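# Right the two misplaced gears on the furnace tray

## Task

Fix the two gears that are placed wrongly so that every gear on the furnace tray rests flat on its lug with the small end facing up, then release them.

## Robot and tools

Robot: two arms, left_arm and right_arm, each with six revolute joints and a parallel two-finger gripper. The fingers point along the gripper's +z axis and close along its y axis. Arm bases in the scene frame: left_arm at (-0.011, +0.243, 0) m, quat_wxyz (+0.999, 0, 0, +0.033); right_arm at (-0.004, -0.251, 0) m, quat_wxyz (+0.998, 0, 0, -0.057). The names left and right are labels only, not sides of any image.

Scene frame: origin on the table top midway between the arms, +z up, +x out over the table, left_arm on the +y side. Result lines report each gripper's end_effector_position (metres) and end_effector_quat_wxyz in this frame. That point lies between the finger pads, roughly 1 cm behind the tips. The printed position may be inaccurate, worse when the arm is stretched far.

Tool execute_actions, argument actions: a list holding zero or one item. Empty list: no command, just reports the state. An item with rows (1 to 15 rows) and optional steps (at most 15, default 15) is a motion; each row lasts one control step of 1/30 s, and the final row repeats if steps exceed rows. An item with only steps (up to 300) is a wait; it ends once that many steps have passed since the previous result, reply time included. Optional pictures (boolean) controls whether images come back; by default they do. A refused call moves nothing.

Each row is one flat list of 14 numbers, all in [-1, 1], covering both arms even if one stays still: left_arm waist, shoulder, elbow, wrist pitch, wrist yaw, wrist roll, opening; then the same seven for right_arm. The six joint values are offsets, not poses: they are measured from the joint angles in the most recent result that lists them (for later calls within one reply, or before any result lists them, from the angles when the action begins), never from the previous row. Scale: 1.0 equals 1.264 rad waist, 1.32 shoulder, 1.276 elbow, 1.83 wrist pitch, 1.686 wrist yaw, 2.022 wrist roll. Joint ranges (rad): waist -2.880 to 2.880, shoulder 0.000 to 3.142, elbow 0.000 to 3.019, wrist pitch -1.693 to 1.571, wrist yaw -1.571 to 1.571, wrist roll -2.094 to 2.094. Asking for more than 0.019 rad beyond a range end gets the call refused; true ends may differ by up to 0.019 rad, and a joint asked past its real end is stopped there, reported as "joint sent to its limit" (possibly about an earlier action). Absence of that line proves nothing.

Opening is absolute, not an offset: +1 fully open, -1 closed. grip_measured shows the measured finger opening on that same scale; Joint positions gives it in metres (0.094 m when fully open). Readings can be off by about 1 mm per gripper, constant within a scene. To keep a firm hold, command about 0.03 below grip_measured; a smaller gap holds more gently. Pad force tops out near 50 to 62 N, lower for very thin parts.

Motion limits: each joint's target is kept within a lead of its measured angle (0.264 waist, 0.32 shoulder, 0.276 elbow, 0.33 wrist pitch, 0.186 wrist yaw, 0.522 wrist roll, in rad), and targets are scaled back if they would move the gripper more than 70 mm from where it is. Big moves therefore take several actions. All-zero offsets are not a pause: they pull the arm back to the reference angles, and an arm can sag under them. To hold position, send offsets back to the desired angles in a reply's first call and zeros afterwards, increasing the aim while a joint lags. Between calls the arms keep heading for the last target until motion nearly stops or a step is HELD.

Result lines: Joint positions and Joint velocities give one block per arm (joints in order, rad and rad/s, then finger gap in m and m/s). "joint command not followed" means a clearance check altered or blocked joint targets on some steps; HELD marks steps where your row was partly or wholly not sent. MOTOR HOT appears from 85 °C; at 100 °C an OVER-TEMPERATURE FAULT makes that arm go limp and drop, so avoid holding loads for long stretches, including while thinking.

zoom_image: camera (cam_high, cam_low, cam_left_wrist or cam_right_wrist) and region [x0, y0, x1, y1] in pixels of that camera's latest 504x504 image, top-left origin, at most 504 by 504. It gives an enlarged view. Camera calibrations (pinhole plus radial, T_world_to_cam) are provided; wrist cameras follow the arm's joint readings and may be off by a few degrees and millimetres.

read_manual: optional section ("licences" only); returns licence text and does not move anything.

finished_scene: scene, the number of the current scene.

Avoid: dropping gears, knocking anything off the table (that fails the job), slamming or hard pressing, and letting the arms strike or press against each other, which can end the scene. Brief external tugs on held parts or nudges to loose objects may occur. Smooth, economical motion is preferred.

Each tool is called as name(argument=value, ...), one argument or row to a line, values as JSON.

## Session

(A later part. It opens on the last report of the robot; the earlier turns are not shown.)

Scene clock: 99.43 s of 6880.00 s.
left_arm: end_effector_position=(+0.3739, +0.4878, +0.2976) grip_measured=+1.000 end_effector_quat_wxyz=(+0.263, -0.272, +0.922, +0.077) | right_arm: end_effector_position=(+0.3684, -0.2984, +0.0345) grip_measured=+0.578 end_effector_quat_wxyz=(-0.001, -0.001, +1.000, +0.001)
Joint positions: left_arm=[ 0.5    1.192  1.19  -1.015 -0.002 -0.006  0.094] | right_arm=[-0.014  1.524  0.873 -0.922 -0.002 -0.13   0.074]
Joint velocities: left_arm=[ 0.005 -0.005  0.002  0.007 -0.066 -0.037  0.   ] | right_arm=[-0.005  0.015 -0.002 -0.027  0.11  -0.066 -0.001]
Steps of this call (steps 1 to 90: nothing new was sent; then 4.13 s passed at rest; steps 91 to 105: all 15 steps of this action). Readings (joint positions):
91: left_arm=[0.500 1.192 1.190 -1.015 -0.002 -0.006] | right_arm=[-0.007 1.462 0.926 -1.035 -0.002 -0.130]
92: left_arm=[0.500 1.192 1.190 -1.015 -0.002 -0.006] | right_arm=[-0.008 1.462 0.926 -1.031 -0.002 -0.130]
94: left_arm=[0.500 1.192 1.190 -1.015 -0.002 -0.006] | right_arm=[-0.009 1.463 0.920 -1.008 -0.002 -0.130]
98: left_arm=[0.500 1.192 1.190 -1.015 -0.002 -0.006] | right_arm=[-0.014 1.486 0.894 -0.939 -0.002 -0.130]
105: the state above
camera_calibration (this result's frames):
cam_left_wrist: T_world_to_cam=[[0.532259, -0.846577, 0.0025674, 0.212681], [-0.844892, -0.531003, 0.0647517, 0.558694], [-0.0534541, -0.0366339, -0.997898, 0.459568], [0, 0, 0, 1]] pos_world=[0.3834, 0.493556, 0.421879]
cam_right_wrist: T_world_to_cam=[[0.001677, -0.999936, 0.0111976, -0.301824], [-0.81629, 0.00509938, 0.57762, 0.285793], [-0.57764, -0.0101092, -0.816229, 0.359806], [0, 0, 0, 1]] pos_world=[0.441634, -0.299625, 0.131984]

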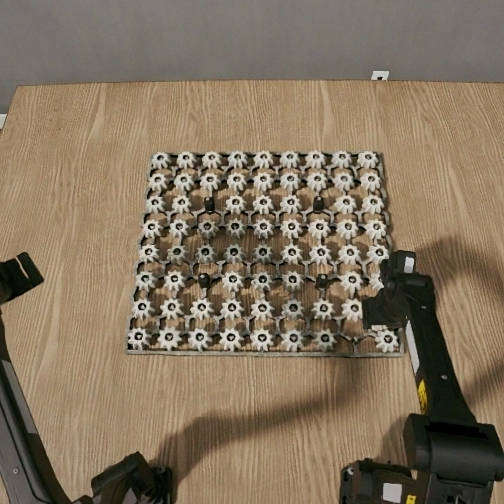

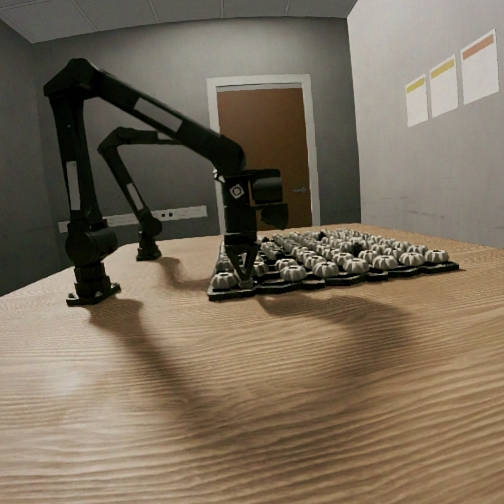

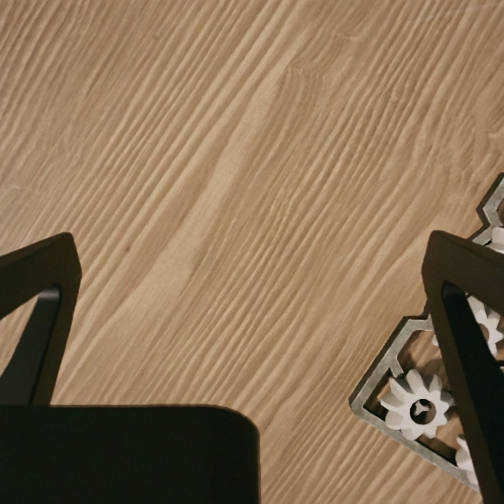

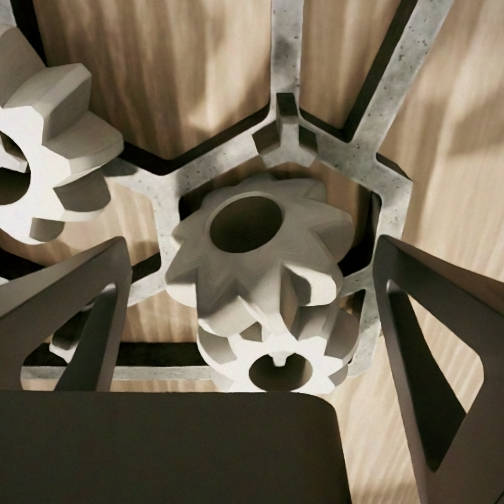

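execute_actions(
  actions=[
    {"rows":[[0,0,0.02,0,0,0,1,0,0.005,-0.004,0.006,0,0,0.58],[0,0,0.02,0,0,0,1,0,0.01,-0.008,0.012,0,0,0.58],[0,0,0.02,0,0,0,1,0,0.016,-0.012,0.018,0,0,0.58],[0,0,0.02,0,0,0,1,0,0.016,-0.012,0.018,0,0,0.58],[0,0,0.02,0,0,0,1,0,0.016,-0.012,0.018,0,0,0.58],[0,0,0.02,0,0,0,1,0,0.016,-0.012,0.018,0,0,0.58],[0,0,0.02,0,0,0,1,0,0.016,-0.012,0.018,0,0,0.45],[0,0,0.02,0,0,0,1,0,0.016,-0.012,0.018,0,0,0.35],[0,0,0.02,0,0,0,1,0,0.016,-0.012,0.018,0,0,0.27],[0,0,0.02,0,0,0,1,0,0.016,-0.012,0.018,0,0,0.2],[0,0,0.02,0,0,0,1,0,0.016,-0.012,0.018,0,0,0.14]],"steps":15},
  ],
)

Scene clock: 105.73 s of 6880.00 s.
left_arm: end_effector_position=(+0.3739, +0.4878, +0.2976) grip_measured=+1.000 end_effector_quat_wxyz=(+0.263, -0.272, +0.922, +0.077) | right_arm: end_effector_position=(+0.3723, -0.2995, +0.0327) grip_measured=+0.142 end_effector_quat_wxyz=(+0.007, -0.001, +1.000, -0.002)
Joint positions: left_arm=[ 0.5    1.192  1.19  -1.015 -0.002 -0.006  0.094] | right_arm=[-0.014  1.528  0.871 -0.901  0.001 -0.13   0.054]
Joint velocities: left_arm=[-0.005 -0.005  0.002 -0.012  0.066 -0.022  0.   ] | right_arm=[ 0.005 -0.005 -0.012  0.007 -0.11  -0.007  0.   ]
Steps of this call (steps 1 to 15: the robot went on to your last target; steps 16 to 90: nothing new was sent; then 2.80 s passed at rest; steps 91 to 105: all 15 steps of this action). Readings (joint positions):
91: left_arm=[0.500 1.192 1.190 -1.015 -0.002 -0.006] | right_arm=[-0.014 1.524 0.873 -0.920 -0.002 -0.130]
92: left_arm=[0.500 1.192 1.190 -1.015 -0.002 -0.006] | right_arm=[-0.014 1.524 0.873 -0.919 -0.002 -0.130]
94: left_arm=[0.500 1.192 1.190 -1.015 -0.002 -0.006] | right_arm=[-0.014 1.525 0.872 -0.910 -0.002 -0.130]
98: left_arm=[0.500 1.192 1.190 -1.015 -0.002 -0.006] | right_arm=[-0.014 1.527 0.871 -0.902 -0.002 -0.130]
105: the state above
camera_calibration (this result's frames):
cam_left_wrist: T_world_to_cam=[[0.532259, -0.846577, 0.0025674, 0.212681], [-0.844892, -0.531003, 0.0647517, 0.558694], [-0.0534541, -0.0366339, -0.997898, 0.459568], [0, 0, 0, 1]] pos_world=[0.3834, 0.493556, 0.421879]
cam_right_wrist: T_world_to_cam=[[0.00144777, -0.999866, 0.0162832, -0.3029], [-0.825147, 0.00800423, 0.564862, 0.294599], [-0.564917, -0.0142539, -0.825025, 0.354913], [0, 0, 0, 1]] pos_world=[0.444022, -0.300159, 0.131336]

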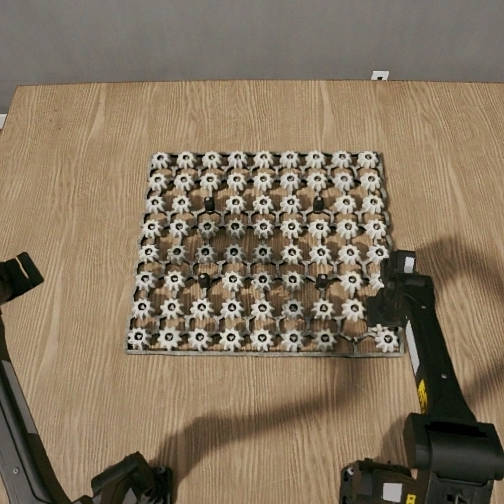

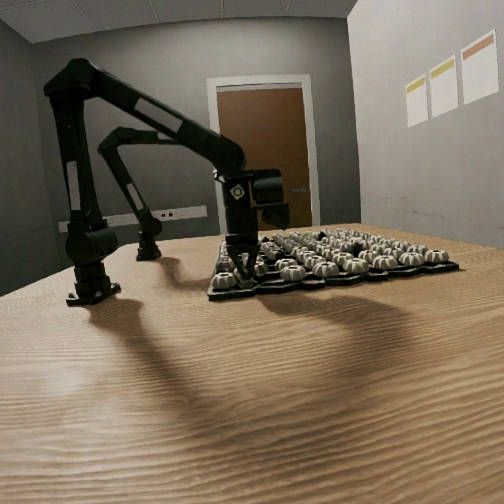

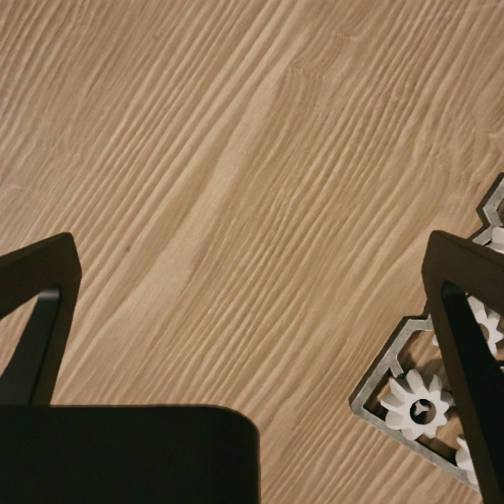

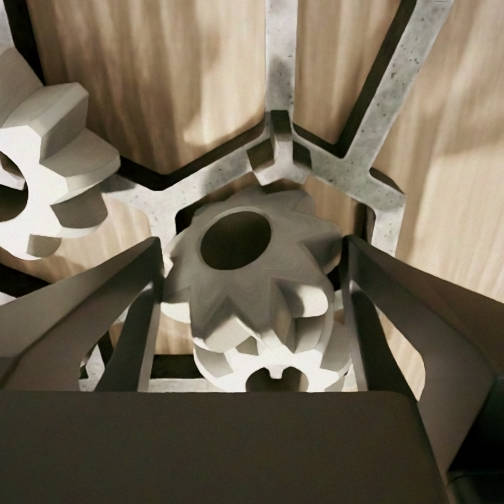

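execute_actions(
  actions=[
    {"rows":[[0,0,0.02,0,0,0,1,0,0,0.015,0,0,0,0.3],[0,0,0.02,0,0,0,1,0,0,0.02,0,0,0,0.45],[0,0,0.02,0,0,0,1,0,0,0.02,0,0,0,0.45],[0,0,0.02,0,0,0,1,0,0.006,0.02,0.002,0,0,0.45],[0,0,0.02,0,0,0,1,0,0.012,0.02,0.004,0,0,0.45],[0,0,0.02,0,0,0,1,0,0.019,0.02,0.006,0,0,0.45],[0,0,0.02,0,0,0,1,0,0.026,0.02,0.008,0,0,0.45],[0,0,0.02,0,0,0,1,0,0.032,0.02,0.009,0,0,0.45]],"steps":15},
  ],
)

Scene clock: 113.53 s of 6880.00 s.
left_arm: end_effector_position=(+0.3739, +0.4878, +0.2976) grip_measured=+1.000 end_effector_quat_wxyz=(+0.263, -0.272, +0.922, +0.077) | right_arm: end_effector_position=(+0.3701, -0.2992, +0.0220) grip_measured=+0.448 end_effector_quat_wxyz=(-0.007, -0.001, +1.000, +0.000)
Joint positions: left_arm=[ 0.5    1.192  1.19  -1.015 -0.002 -0.006  0.094] | right_arm=[-0.014  1.558  0.871 -0.897  0.001 -0.13   0.068]
Joint velocities: left_arm=[-0.015 -0.005 -0.012 -0.007 -0.066 -0.081  0.   ] | right_arm=[-0.005 -0.005 -0.007  0.007  0.037 -0.11  -0.001]
Steps of this call (steps 1 to 15: the robot went on to your last target; steps 16 to 90: nothing new was sent; then 4.30 s passed at rest; steps 91 to 105: all 15 steps of this action). Readings (joint positions):
91: left_arm=[0.500 1.192 1.190 -1.015 -0.002 -0.006] | right_arm=[-0.014 1.528 0.871 -0.901 0.001 -0.130]
92: left_arm=[0.500 1.192 1.190 -1.015 -0.002 -0.006] | right_arm=[-0.014 1.528 0.871 -0.901 0.001 -0.130]
94: left_arm=[0.500 1.192 1.190 -1.015 -0.002 -0.006] | right_arm=[-0.014 1.528 0.871 -0.901 0.001 -0.130]
98: left_arm=[0.500 1.192 1.190 -1.015 -0.002 -0.006] | right_arm=[-0.014 1.533 0.871 -0.899 0.001 -0.130]
105: the state above
camera_calibration (this result's frames):
cam_left_wrist: T_world_to_cam=[[0.532259, -0.846577, 0.0025674, 0.212681], [-0.844892, -0.531003, 0.0647517, 0.558694], [-0.0534541, -0.0366339, -0.997898, 0.459568], [0, 0, 0, 1]] pos_world=[0.3834, 0.493556, 0.421879]
cam_right_wrist: T_world_to_cam=[[0.0018336, -0.999916, 0.0128488, -0.302517], [-0.809897, 0.00605181, 0.586541, 0.292099], [-0.586569, -0.0114817, -0.809818, 0.353302], [0, 0, 0, 1]] pos_world=[0.444361, -0.300202, 0.11867]

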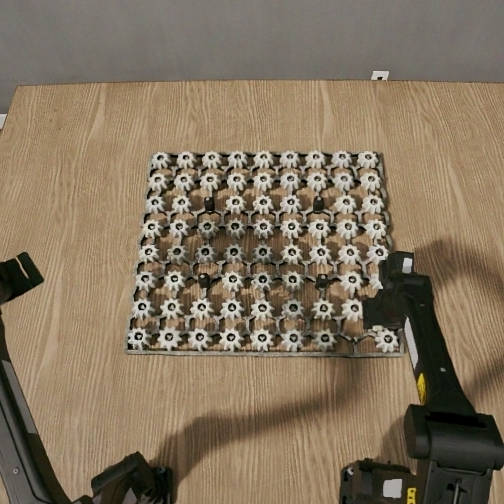

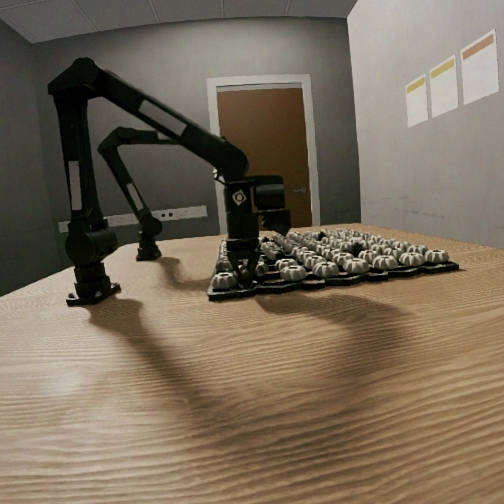

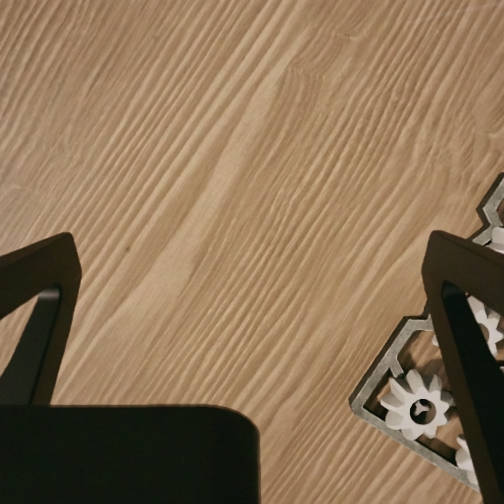

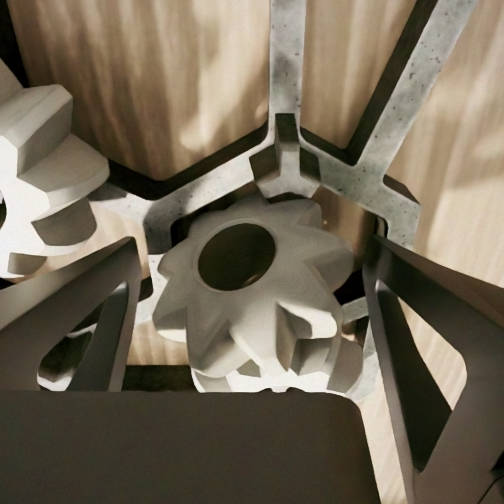

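Now around it. Close.

execute_actions(
  actions=[
    {"rows":[[0,0,0.02,0,0,0,1,0,0.003,0,0,0,0,0.38],[0,0,0.02,0,0,0,1,0,0.005,0,0,0,0,0.3],[0,0,0.02,0,0,0,1,0,0.005,0,0,0,0,0.24],[0,0,0.02,0,0,0,1,0,0.005,0,0,0,0,0.19],[0,0,0.02,0,0,0,1,0,0.005,0,0,0,0,0.15],[0,0,0.02,0,0,0,1,0,0.005,0,0,0,0,0.12]],"steps":15},
  ],
)

Scene clock: 119.20 s of 6880.00 s.
left_arm: end_effector_position=(+0.3739, +0.4878, +0.2976) grip_measured=+1.000 end_effector_quat_wxyz=(+0.263, -0.272, +0.922, +0.077) | right_arm: end_effector_position=(+0.3701, -0.2992, +0.0220) grip_measured=+0.156 end_effector_quat_wxyz=(-0.007, -0.001, +1.000, +0.000)
Joint positions: left_arm=[ 0.5    1.192  1.19  -1.015 -0.002 -0.006  0.094] | right_arm=[-0.014  1.558  0.871 -0.897  0.001 -0.13   0.054]
Joint velocities: left_arm=[-0.005  0.005  0.017  0.002 -0.081 -0.081  0.   ] | right_arm=[-0.005 -0.015  0.002 -0.012 -0.051 -0.081 -0.   ]
Steps of this call (steps 1 to 15: the robot went on to your last target; steps 16 to 90: nothing new was sent; then 2.17 s passed at rest; steps 91 to 105: all 15 steps of this action). Readings (joint positions):
91: left_arm=[0.500 1.192 1.190 -1.015 -0.002 -0.006] | right_arm=[-0.014 1.558 0.871 -0.897 0.001 -0.130]
92: left_arm=[0.500 1.192 1.190 -1.015 -0.002 -0.006] | right_arm=[-0.014 1.558 0.871 -0.897 0.001 -0.130]
94: left_arm=[0.500 1.192 1.190 -1.015 -0.002 -0.006] | right_arm=[-0.014 1.558 0.871 -0.897 0.000 -0.130]
98: left_arm=[0.500 1.192 1.190 -1.015 -0.002 -0.006] | right_arm=[-0.014 1.558 0.871 -0.897 0.001 -0.130]
105: the state above
camera_calibration (this result's frames):
cam_left_wrist: T_world_to_cam=[[0.532259, -0.846577, 0.0025674, 0.212681], [-0.844892, -0.531003, 0.0647517, 0.558694], [-0.0534541, -0.0366339, -0.997898, 0.459568], [0, 0, 0, 1]] pos_world=[0.3834, 0.493556, 0.421879]
cam_right_wrist: T_world_to_cam=[[0.0018336, -0.999916, 0.0128488, -0.302517], [-0.809897, 0.00605181, 0.586541, 0.292099], [-0.586569, -0.0114817, -0.809818, 0.353302], [0, 0, 0, 1]] pos_world=[0.444361, -0.300202, 0.11867]

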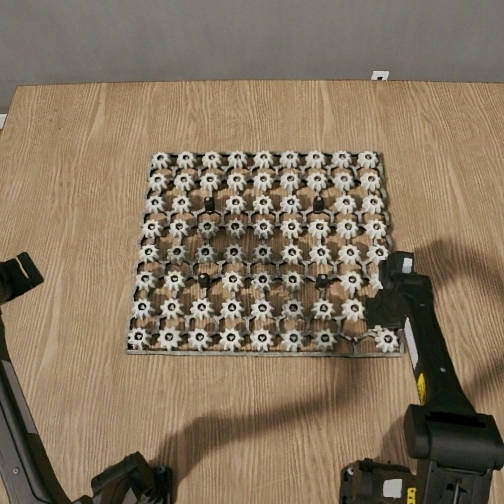

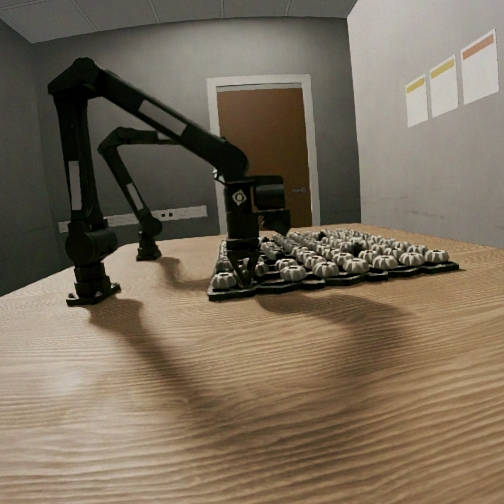

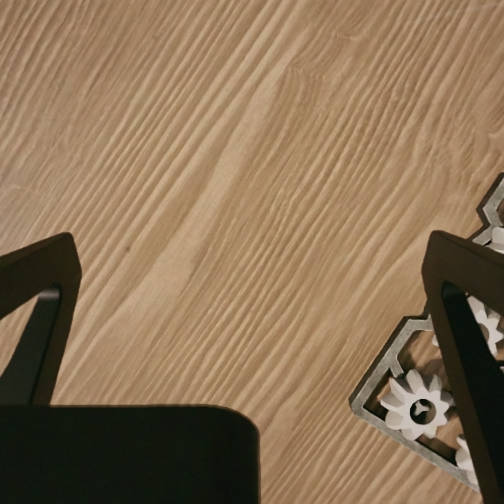

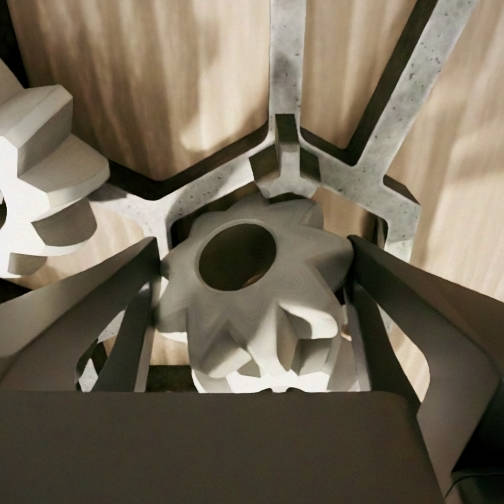

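execute_actions(
  actions=[
    {"rows":[[0,0,0.02,0,0,0,1,0,0,0.015,0,0,0,0.125],[0,0,0.02,0,0,0,1,0,-0.005,0.022,-0.006,0,0,0.125],[0,0,0.02,0,0,0,1,0,-0.011,0.028,-0.013,0,0,0.125],[0,0,0.02,0,0,0,1,0,-0.018,0.034,-0.021,0,0,0.125],[0,0,0.02,0,0,0,1,0,-0.025,0.04,-0.03,0,0,0.125],[0,0,0.02,0,0,0,1,0,-0.033,0.046,-0.04,0,0,0.125],[0,0,0.02,0,0,0,1,0,-0.041,0.052,-0.05,0,0,0.125],[0,0,0.02,0,0,0,1,0,-0.049,0.058,-0.06,0,0,0.125],[0,0,0.02,0,0,0,1,0,-0.057,0.063,-0.07,0,0,0.125],[0,0,0.02,0,0,0,1,0,-0.064,0.068,-0.08,0,0,0.125]],"steps":15},
  ],
)

Scene clock: 129.17 s of 6880.00 s.
left_arm: end_effector_position=(+0.3739, +0.4878, +0.2976) grip_measured=+1.000 end_effector_quat_wxyz=(+0.263, -0.272, +0.922, +0.077) | right_arm: end_effector_position=(+0.3659, -0.2980, +0.0696) grip_measured=+0.127 end_effector_quat_wxyz=(-0.003, -0.001, +1.000, +0.001)
Joint positions: left_arm=[ 0.5    1.192  1.19  -1.015 -0.002 -0.006  0.094] | right_arm=[-0.014  1.462  0.914 -1.03  -0.001 -0.129  0.053]
Joint velocities: left_arm=[-0.005 -0.005 -0.007 -0.002  0.066  0.037  0.   ] | right_arm=[ 0.005 -0.112  0.095 -0.012  0.051  0.022 -0.001]
Steps of this call (steps 1 to 15: the robot went on to your last target; steps 16 to 90: nothing new was sent; then 6.47 s passed at rest; steps 91 to 105: all 15 steps of this action). Readings (joint positions):
91: left_arm=[0.500 1.192 1.190 -1.015 -0.002 -0.006] | right_arm=[-0.014 1.558 0.871 -0.897 0.001 -0.130]
92: left_arm=[0.500 1.192 1.190 -1.015 -0.002 -0.006] | right_arm=[-0.014 1.558 0.871 -0.897 0.001 -0.130]
94: left_arm=[0.500 1.192 1.190 -1.015 -0.002 -0.006] | right_arm=[-0.014 1.557 0.871 -0.900 0.001 -0.130]
98: left_arm=[0.500 1.192 1.190 -1.015 -0.002 -0.006] | right_arm=[-0.014 1.536 0.883 -0.956 -0.002 -0.129]
105: the state above
camera_calibration (this result's frames):
cam_left_wrist: T_world_to_cam=[[0.532259, -0.846577, 0.0025674, 0.212681], [-0.844892, -0.531003, 0.0647517, 0.558694], [-0.0534541, -0.0366339, -0.997898, 0.459568], [0, 0, 0, 1]] pos_world=[0.3834, 0.493556, 0.421879]
cam_right_wrist: T_world_to_cam=[[0.00134004, -0.999938, 0.0110898, -0.301686], [-0.814067, 0.00534984, 0.580746, 0.262519], [-0.580769, -0.0098061, -0.814009, 0.388103], [0, 0, 0, 1]] pos_world=[0.439511, -0.299266, 0.166808]

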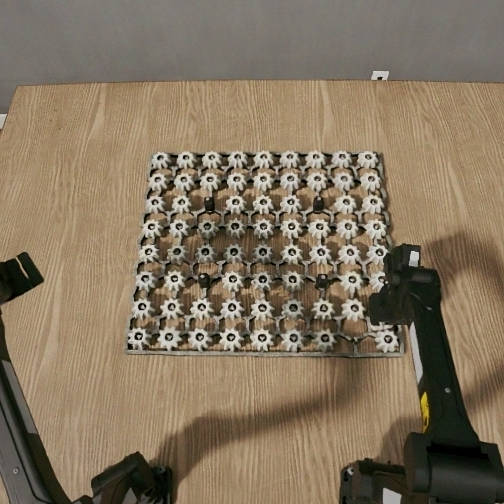

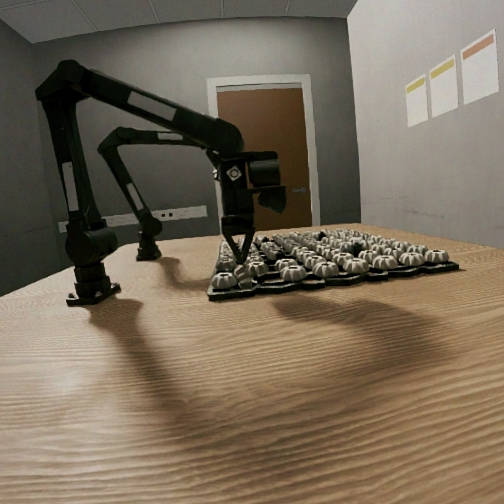

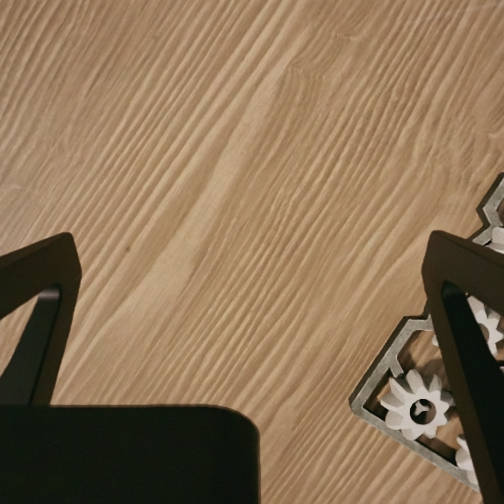

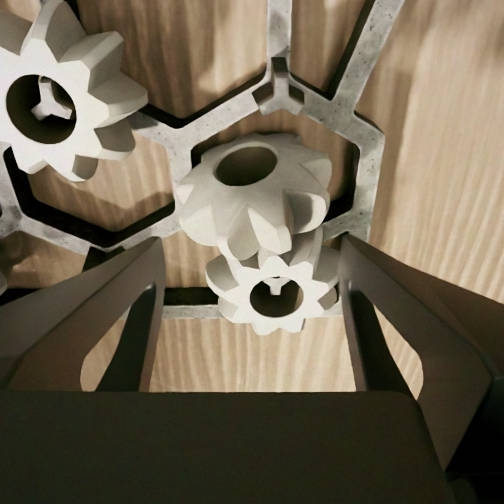

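execute_actions(
  actions=[],
)

Scene clock: 145.17 s of 6880.00 s.
left_arm: end_effector_position=(+0.3739, +0.4878, +0.2976) grip_measured=+1.000 end_effector_quat_wxyz=(+0.263, -0.272, +0.922, +0.077) | right_arm: end_effector_position=(+0.3679, -0.2983, +0.0721) grip_measured=+0.127 end_effector_quat_wxyz=(-0.000, -0.001, +1.000, +0.001)
Joint positions: left_arm=[ 0.5    1.192  1.19  -1.015 -0.002 -0.006  0.094] | right_arm=[-0.014  1.459  0.919 -1.031 -0.001 -0.129  0.053]
Joint velocities: left_arm=[-0.015 -0.015  0.007 -0.017  0.037 -0.007  0.   ] | right_arm=[-0.005 -0.005  0.007  0.002 -0.022  0.022 -0.   ]
Steps of this call (steps 1 to 15: the robot went on to your last target; steps 16 to 90: nothing new was sent; then 13.00 s passed at rest). Readings (joint positions):
1: left_arm=[0.500 1.192 1.190 -1.015 -0.002 -0.006] | right_arm=[-0.014 1.459 0.917 -1.030 -0.001 -0.129]
2: left_arm=[0.500 1.192 1.190 -1.015 -0.002 -0.006] | right_arm=[-0.014 1.459 0.919 -1.030 -0.001 -0.129]
4: left_arm=[0.500 1.192 1.190 -1.015 -0.002 -0.006] | right_arm=[-0.014 1.459 0.919 -1.031 -0.001 -0.129]
8: left_arm=[0.500 1.192 1.190 -1.015 -0.002 -0.006] | right_arm=[-0.014 1.459 0.919 -1.031 -0.001 -0.129]
90: the state above
All arms were judged still, so your last target was given up. Only a new action makes them travel on or press farther. Fingers that are still opening or closing keep moving.
camera_calibration (this result's frames):
cam_left_wrist: T_world_to_cam=[[0.532259, -0.846577, 0.0025674, 0.212681], [-0.844892, -0.531003, 0.0647517, 0.558694], [-0.0534541, -0.0366339, -0.997898, 0.459568], [0, 0, 0, 1]] pos_world=[0.3834, 0.493556, 0.421879]
cam_right_wrist: T_world_to_cam=[[0.00127501, -0.999929, 0.0118217, -0.302001], [-0.81735, 0.00576892, 0.576112, 0.264354], [-0.576139, -0.0103971, -0.817285, 0.389704], [0, 0, 0, 1]] pos_world=[0.440978, -0.299453, 0.169772]

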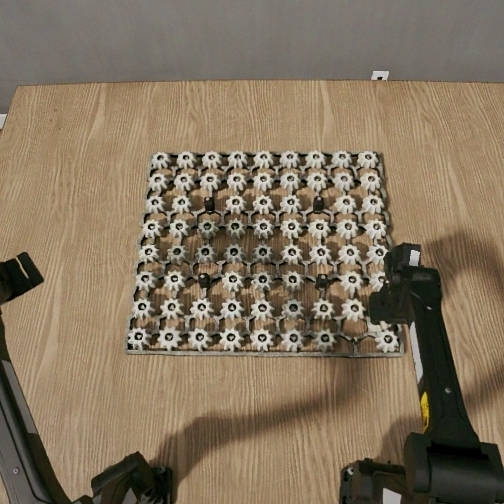

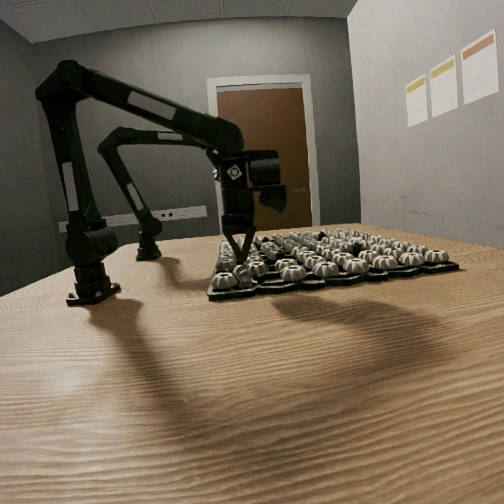

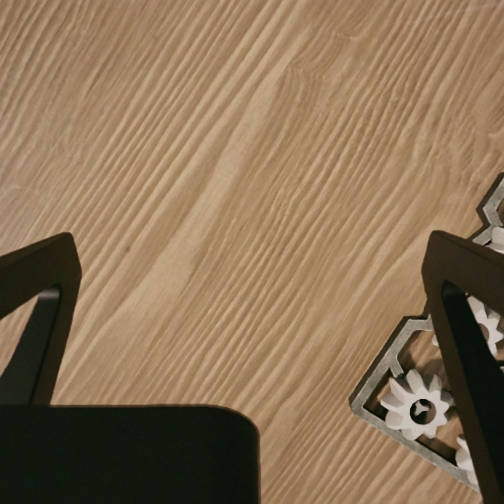

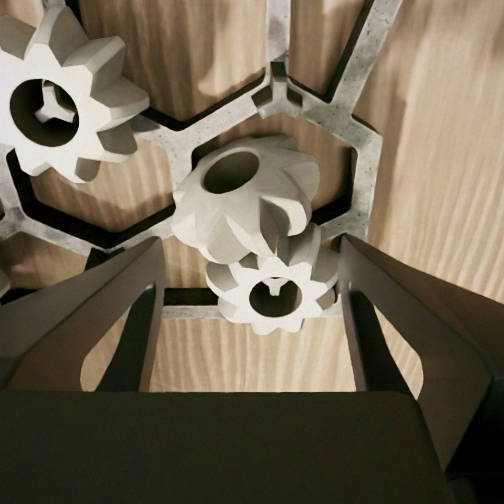

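execute_actions(
  actions=[
    {"rows":[[0,0,0,0,0,0,1,0,0,0.1,-0.03,0,0,0.55],[0,0,0,0,0,0,1,0,0.03,0.18,-0.06,0,0,0.55],[0,0,0,0,0,0,1,0,0.08,0.26,-0.1,0,0,0.55],[0,0,0,0,0,0,1,0,0.14,0.32,-0.15,0,0,0.55],[0,0,0,0,0,0,1,0,0.2,0.37,-0.2,0,0,0.55],[0,0,0,0,0,0,1,0,0.26,0.4,-0.25,0,0,0.55],[0,0,0,0,0,0,1,0,0.31,0.41,-0.3,0,0,0.55],[0,0,0,0,0,0,1,0,0.356,0.41,-0.34,0,0,0.55]]},
  ],
)

execute_actions(
  actions=[
    {"steps":20},
  ],
)

Scene clock: 157.50 s of 6880.00 s.
left_arm: end_effector_position=(+0.3731, +0.4872, +0.2953) grip_measured=+1.000 end_effector_quat_wxyz=(+0.260, -0.272, +0.923, +0.076) | right_arm: end_effector_position=(+0.4162, -0.3045, +0.0555) grip_measured=+0.549 end_effector_quat_wxyz=(-0.288, -0.001, +0.957, +0.038)
Joint positions: left_arm=[ 0.5    1.192  1.185 -1.015 -0.002 -0.006  0.094] | right_arm=[-0.014  1.968  1.436 -1.629 -0.001 -0.129  0.073]
Joint velocities: left_arm=[-0.005 -0.024  0.002 -0.017 -0.007 -0.022  0.   ] | right_arm=[-0.005  0.239 -0.198 -0.149  0.007 -0.022 -0.   ]
Steps of this call (steps 1 to 90: nothing new was sent; then 8.83 s passed at rest; steps 91 to 105: all 15 steps of this action). Readings (joint positions):
91: left_arm=[0.500 1.192 1.189 -1.015 -0.002 -0.006] | right_arm=[-0.014 1.459 0.925 -1.041 -0.001 -0.129]
92: left_arm=[0.500 1.192 1.189 -1.015 -0.002 -0.006] | right_arm=[-0.014 1.464 0.943 -1.066 -0.001 -0.129]
94: left_arm=[0.500 1.192 1.187 -1.015 -0.002 -0.006] | right_arm=[-0.014 1.498 1.028 -1.158 -0.001 -0.129]
98: left_arm=[0.500 1.192 1.185 -1.015 -0.002 -0.006] | right_arm=[-0.014 1.732 1.370 -1.480 -0.001 -0.129]
105: the state above
camera_calibration (this result's frames):
cam_left_wrist: T_world_to_cam=[[0.532269, -0.846571, 0.00259367, 0.212667], [-0.844633, -0.530839, 0.069319, 0.556356], [-0.0573067, -0.0390871, -0.997591, 0.459714], [0, 0, 0, 1]] pos_world=[0.383065, 0.493342, 0.419489]
cam_right_wrist: T_world_to_cam=[[-0.013607, -0.99803, -0.0612499, -0.297198], [-0.363888, -0.0521126, 0.929984, 0.0874173], [-0.931343, 0.0349425, -0.362462, 0.540252], [0, 0, 0, 1]] pos_world=[0.530926, -0.310935, 0.096321]

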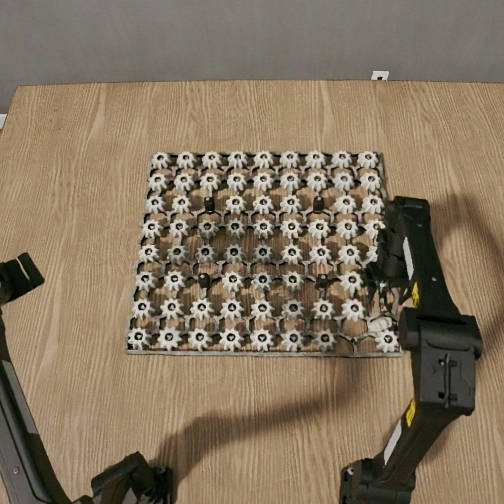

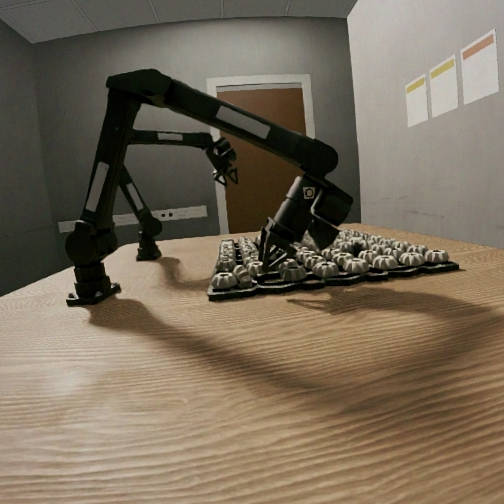

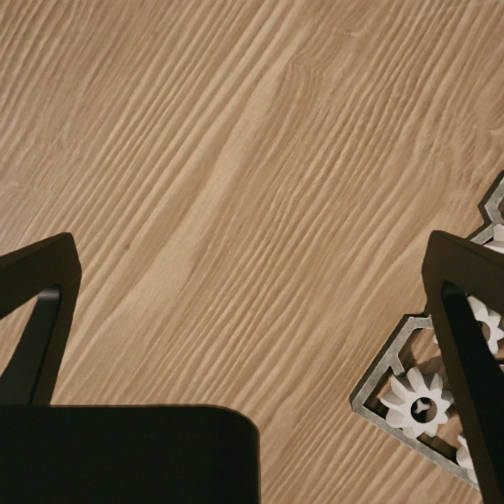

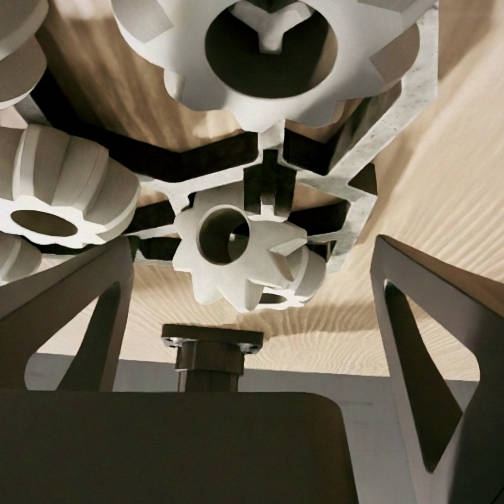

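Scene clock: 158.17 s of 6880.00 s.
left_arm: end_effector_position=(+0.3731, +0.4872, +0.2953) grip_measured=+1.000 end_effector_quat_wxyz=(+0.260, -0.272, +0.923, +0.076) | right_arm: end_effector_position=(+0.4144, -0.3042, +0.0757) grip_measured=+0.549 end_effector_quat_wxyz=(-0.274, -0.001, +0.961, +0.036)
Joint positions: left_arm=[ 0.5    1.192  1.185 -1.015 -0.002 -0.006  0.094] | right_arm=[-0.014  1.918  1.429 -1.641 -0.001 -0.129  0.073]
Joint velocities: left_arm=[ 0.005 -0.015  0.002 -0.017  0.066  0.007  0.   ] | right_arm=[-0.005 -0.005  0.002  0.007 -0.022 -0.022  0.   ]
Steps of this call (steps 1 to 20: the robot went on to your last target). Readings (joint positions):
1: left_arm=[0.500 1.192 1.185 -1.015 -0.002 -0.006] | right_arm=[-0.014 1.973 1.431 -1.633 -0.001 -0.129]
2: left_arm=[0.500 1.192 1.185 -1.015 -0.002 -0.006] | right_arm=[-0.014 1.973 1.429 -1.635 -0.001 -0.129]
4: left_arm=[0.500 1.192 1.185 -1.015 -0.002 -0.006] | right_arm=[-0.014 1.963 1.429 -1.637 -0.001 -0.129]
8: left_arm=[0.500 1.192 1.185 -1.015 -0.002 -0.006] | right_arm=[-0.014 1.932 1.429 -1.639 -0.001 -0.129]
20: the state above
camera_calibration (this result's frames):
cam_left_wrist: T_world_to_cam=[[0.532269, -0.846571, 0.00259367, 0.212667], [-0.844633, -0.530839, 0.069319, 0.556356], [-0.0573067, -0.0390871, -0.997591, 0.459714], [0, 0, 0, 1]] pos_world=[0.383065, 0.493342, 0.419489]
cam_right_wrist: T_world_to_cam=[[-0.0117834, -0.998262, -0.0577336, -0.296845], [-0.392221, -0.0484962, 0.918592, 0.0816805], [-0.919796, 0.0334685, -0.390968, 0.542784], [0, 0, 0, 1]] pos_world=[0.52779, -0.310534, 0.120042]

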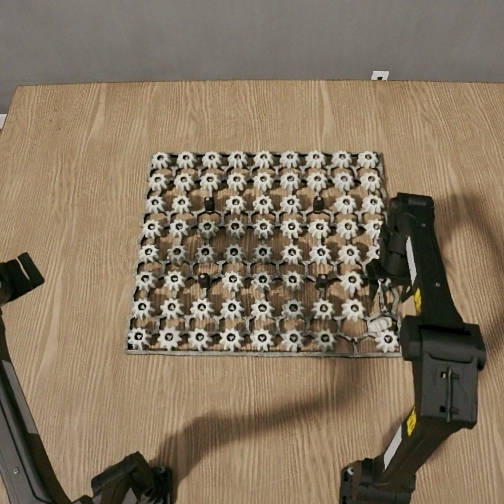

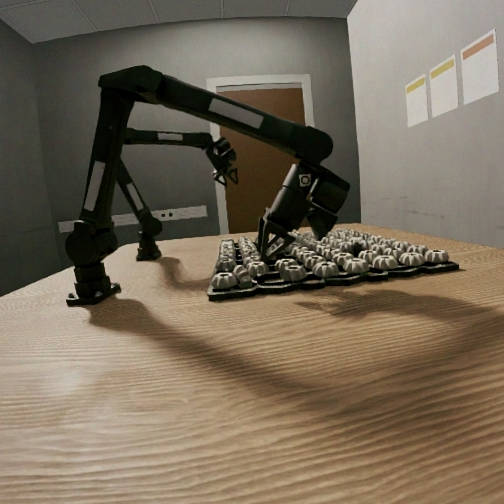

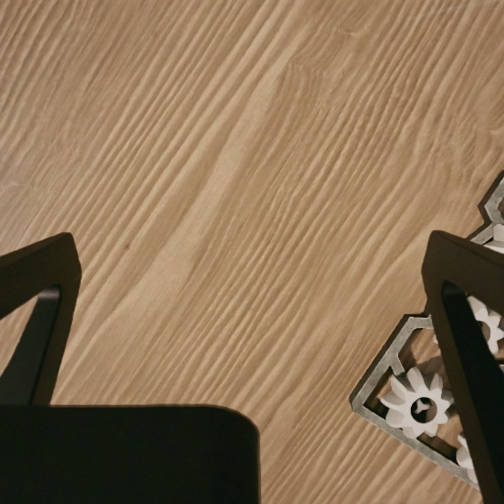

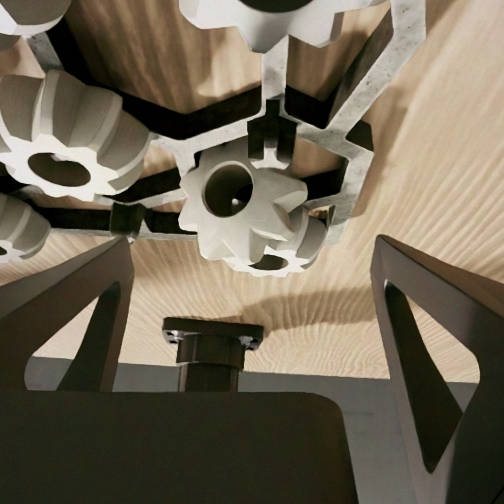

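execute_actions(
  actions=[
    {"rows":[[0,0,0,0,0,0,1,0,0.002,-0.02,0.012,0,0,0.5],[0,0,0,0,0,0,1,0,0.004,-0.04,0.024,0,0,0.5],[0,0,0,0,0,0,1,0,0.006,-0.06,0.036,0,0,0.5],[0,0,0,0,0,0,1,0,0.008,-0.08,0.048,0,0,0.5],[0,0,0,0,0,0,1,0,0.01,-0.1,0.06,0,0,0.5],[0,0,0,0,0,0,1,0,0.012,-0.115,0.07,0,0,0.5]]},
  ],
)

execute_actions(
  actions=[
    {"steps":15},
  ],
)

Scene clock: 167.07 s of 6880.00 s.
left_arm: end_effector_position=(+0.3723, +0.4867, +0.2929) grip_measured=+1.000 end_effector_quat_wxyz=(+0.258, -0.273, +0.924, +0.076) | right_arm: end_effector_position=(+0.3771, -0.2995, +0.0284) grip_measured=+0.501 end_effector_quat_wxyz=(-0.294, -0.001, +0.955, +0.038)
Joint positions: left_arm=[ 0.5    1.192  1.181 -1.015 -0.002 -0.006  0.094] | right_arm=[-0.014  1.929  1.282 -1.525 -0.001 -0.129  0.071]
Joint velocities: left_arm=[ 0.005  0.005 -0.012 -0.007 -0.037  0.022  0.   ] | right_arm=[ 0.005 -0.015 -0.017  0.017 -0.007  0.066  0.   ]
Steps of this call (steps 1 to 15: the robot went on to your last target; steps 16 to 90: nothing new was sent; then 5.40 s passed at rest; steps 91 to 105: all 15 steps of this action). Readings (joint positions):
91: left_arm=[0.500 1.192 1.185 -1.015 -0.002 -0.006] | right_arm=[-0.014 1.918 1.428 -1.639 -0.001 -0.129]
92: left_arm=[0.500 1.192 1.184 -1.015 -0.002 -0.006] | right_arm=[-0.014 1.917 1.422 -1.631 -0.001 -0.129]
94: left_arm=[0.500 1.192 1.183 -1.015 -0.002 -0.006] | right_arm=[-0.014 1.912 1.392 -1.600 -0.001 -0.129]
98: left_arm=[0.500 1.192 1.181 -1.015 -0.002 -0.006] | right_arm=[-0.014 1.915 1.303 -1.538 -0.001 -0.129]
105: the state above
camera_calibration (this result's frames):
cam_left_wrist: T_world_to_cam=[[0.532279, -0.846565, 0.00261989, 0.212653], [-0.844357, -0.530662, 0.0738849, 0.554017], [-0.0611581, -0.0415395, -0.997263, 0.45985], [0, 0, 0, 1]] pos_world=[0.382721, 0.493123, 0.417101]
cam_right_wrist: T_world_to_cam=[[-0.0143334, -0.997937, -0.0625804, -0.294065], [-0.352955, -0.0535082, 0.934109, 0.0939802], [-0.935531, 0.0354769, -0.35146, 0.495224], [0, 0, 0, 1]] pos_world=[0.492253, -0.305998, 0.067861]

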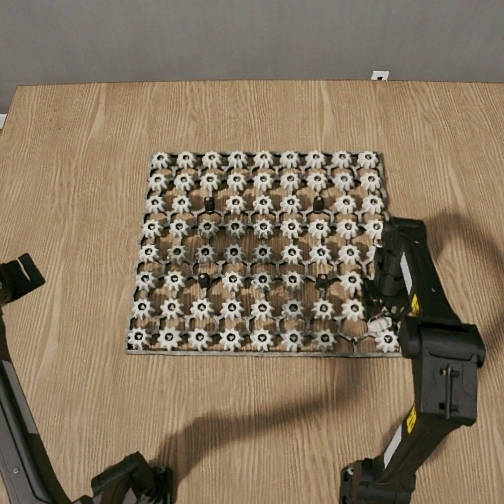

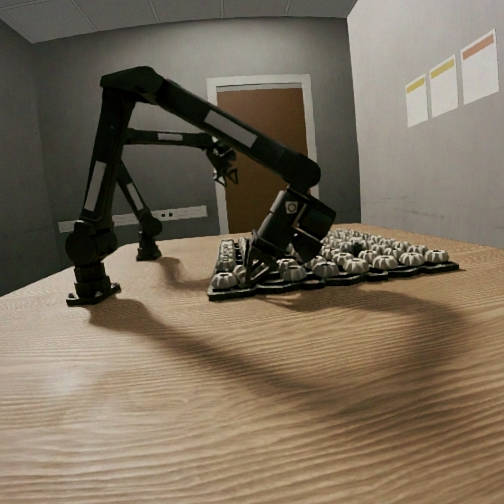

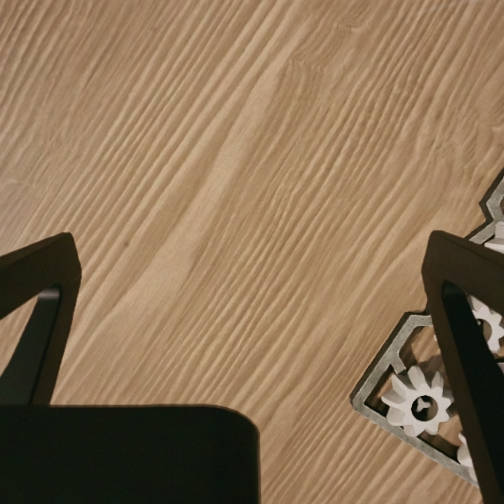

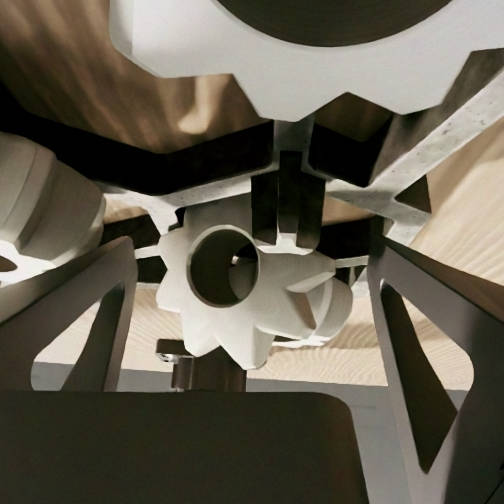

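Scene clock: 167.57 s of 6880.00 s.
left_arm: end_effector_position=(+0.3723, +0.4867, +0.2929) grip_measured=+1.000 end_effector_quat_wxyz=(+0.258, -0.273, +0.924, +0.076) | right_arm: end_effector_position=(+0.3771, -0.2995, +0.0283) grip_measured=+0.501 end_effector_quat_wxyz=(-0.294, -0.001, +0.955, +0.038)
Joint positions: left_arm=[ 0.5    1.192  1.181 -1.015 -0.002 -0.006  0.094] | right_arm=[-0.014  1.929  1.282 -1.525 -0.001 -0.129  0.071]
Joint velocities: left_arm=[-0.005 -0.015 -0.007  0.012  0.051  0.022  0.   ] | right_arm=[-0.015  0.005 -0.007 -0.022 -0.022  0.051 -0.   ]
Steps of this call (steps 1 to 15: the robot went on to your last target). Readings (joint positions):
1: left_arm=[0.500 1.192 1.181 -1.015 -0.002 -0.006] | right_arm=[-0.014 1.929 1.282 -1.525 -0.001 -0.129]
2: left_arm=[0.500 1.192 1.181 -1.015 -0.002 -0.006] | right_arm=[-0.014 1.929 1.282 -1.525 -0.001 -0.129]
4: left_arm=[0.500 1.192 1.181 -1.015 -0.002 -0.006] | right_arm=[-0.014 1.929 1.282 -1.525 -0.001 -0.129]
8: left_arm=[0.500 1.192 1.181 -1.015 -0.002 -0.006] | right_arm=[-0.014 1.929 1.282 -1.525 -0.001 -0.129]
15: the state above
All arms were judged still, so your last target was given up. Only a new action makes them travel on or press farther. Fingers that are still opening or closing keep moving.
camera_calibration (this result's frames):
cam_left_wrist: T_world_to_cam=[[0.532279, -0.846565, 0.00261989, 0.212653], [-0.844357, -0.530662, 0.0738849, 0.554017], [-0.0611581, -0.0415395, -0.997263, 0.45985], [0, 0, 0, 1]] pos_world=[0.382721, 0.493123, 0.417101]
cam_right_wrist: T_world_to_cam=[[-0.0143097, -0.99794, -0.0625376, -0.294088], [-0.353308, -0.0534631, 0.933978, 0.0942069], [-0.935398, 0.03546, -0.351815, 0.495233], [0, 0, 0, 1]] pos_world=[0.492315, -0.306006, 0.0678517]

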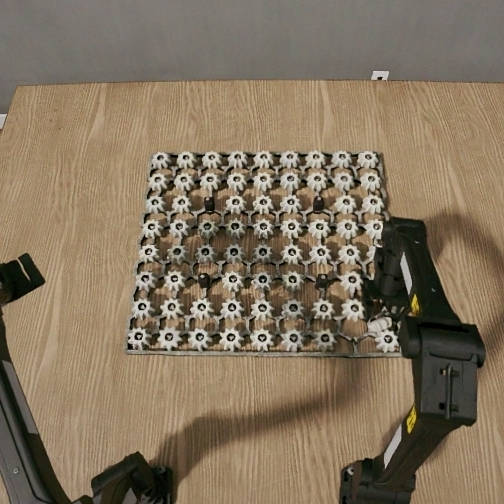

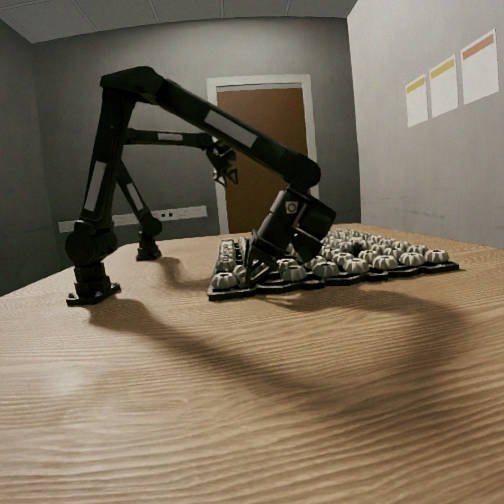

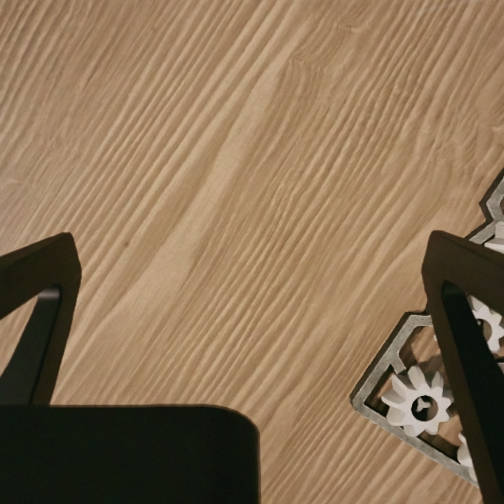

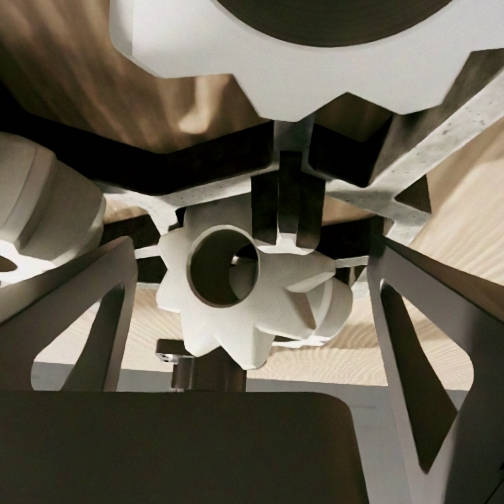

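execute_actions(
  actions=[
    {"rows":[[0,0,0,0,0,0,1,0,-0.008,-0.02,0.006,0,0,0.5],[0,0,0,0,0,0,1,0,-0.016,-0.04,0.012,0,0,0.5],[0,0,0,0,0,0,1,0,-0.024,-0.056,0.018,0,0,0.5],[0,0,0,0,0,0,1,0,-0.024,-0.056,0.018,0,0,0.5],[0,0,0,0,0,0,1,0,-0.024,-0.056,0.018,0,0,0.5],[0,0,0,0,0,0,1,0,-0.024,-0.056,0.018,0,0,0.5],[0,0,0,0,0,0,1,0,-0.024,-0.056,0.018,0,0,0.5],[0,0,0,0,0,0,1,0,-0.024,-0.056,0.018,0,0,0.35],[0,0,0,0,0,0,1,0,-0.024,-0.056,0.018,0,0,0.25],[0,0,0,0,0,0,1,0,-0.024,-0.056,0.018,0,0,0.17]]},
  ],
)

Scene clock: 175.23 s of 6880.00 s.
left_arm: end_effector_position=(+0.3714, +0.4861, +0.2904) grip_measured=+1.000 end_effector_quat_wxyz=(+0.256, -0.273, +0.924, +0.075) | right_arm: end_effector_position=(+0.3561, -0.2974, +0.0251) grip_measured=+0.172 end_effector_quat_wxyz=(-0.301, -0.001, +0.953, +0.038)
Joint positions: left_arm=[ 0.5    1.192  1.176 -1.015 -0.002 -0.006  0.094] | right_arm=[-0.014  1.901  1.217 -1.504  0.003 -0.129  0.055]
Joint velocities: left_arm=[-0.015 -0.005 -0.007 -0.002  0.066  0.022  0.   ] | right_arm=[-0.005 -0.005 -0.002 -0.022 -0.022 -0.037  0.   ]
Steps of this call (steps 1 to 90: nothing new was sent; then 4.17 s passed at rest; steps 91 to 105: all 15 steps of this action). Readings (joint positions):
91: left_arm=[0.500 1.192 1.180 -1.015 -0.002 -0.006] | right_arm=[-0.014 1.929 1.281 -1.525 -0.001 -0.129]
92: left_arm=[0.500 1.192 1.180 -1.015 -0.002 -0.006] | right_arm=[-0.014 1.927 1.275 -1.522 -0.001 -0.129]
94: left_arm=[0.500 1.192 1.178 -1.015 -0.002 -0.006] | right_arm=[-0.014 1.913 1.246 -1.509 -0.001 -0.129]
98: left_arm=[0.500 1.192 1.176 -1.015 -0.002 -0.006] | right_arm=[-0.014 1.901 1.217 -1.508 -0.001 -0.129]
105: the state above
camera_calibration (this result's frames):
cam_left_wrist: T_world_to_cam=[[0.53229, -0.846558, 0.00264824, 0.212638], [-0.844037, -0.530459, 0.0788295, 0.551482], [-0.065329, -0.0441954, -0.996885, 0.459985], [0, 0, 0, 1]] pos_world=[0.382337, 0.492878, 0.414516]
cam_right_wrist: T_world_to_cam=[[-0.0130916, -0.998042, -0.0611559, -0.293066], [-0.338642, -0.0531213, 0.939414, 0.0846491], [-0.940824, 0.0330084, -0.337284, 0.47514], [0, 0, 0, 1]] pos_world=[0.471852, -0.30368, 0.0628137]

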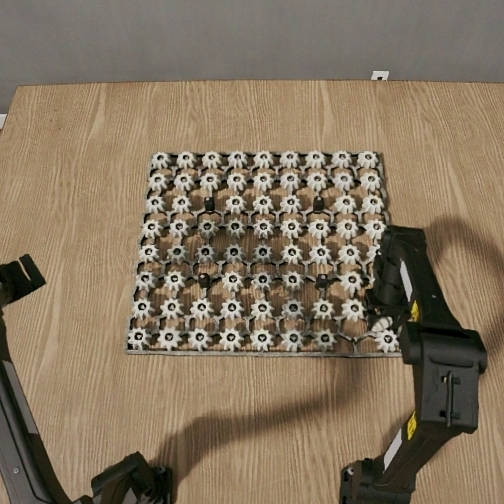

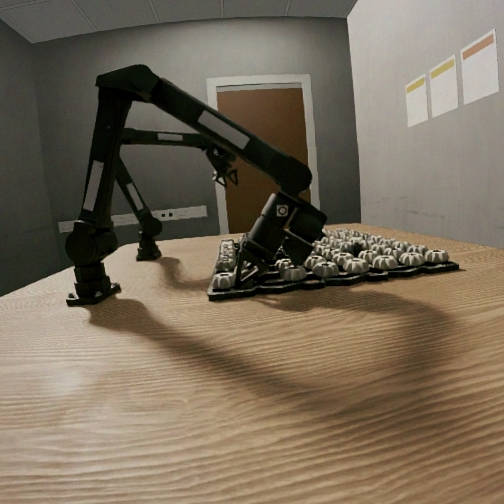

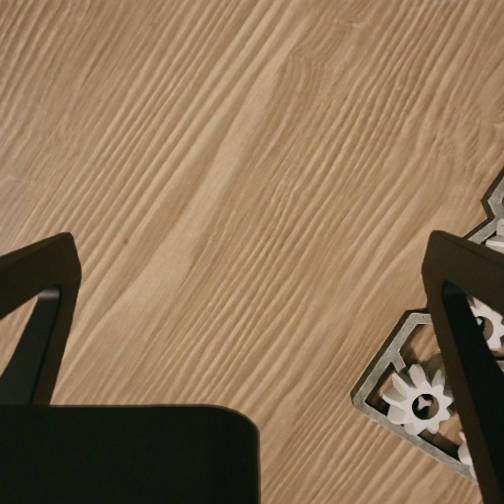

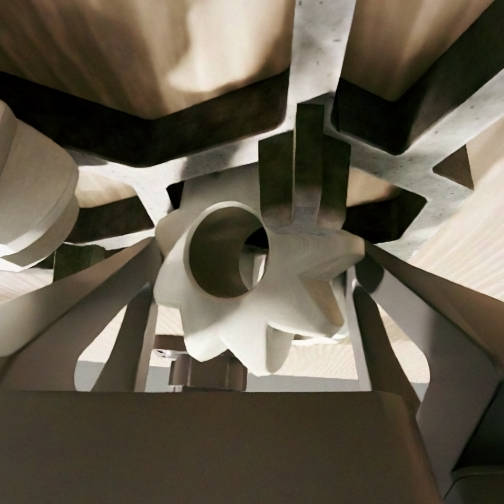

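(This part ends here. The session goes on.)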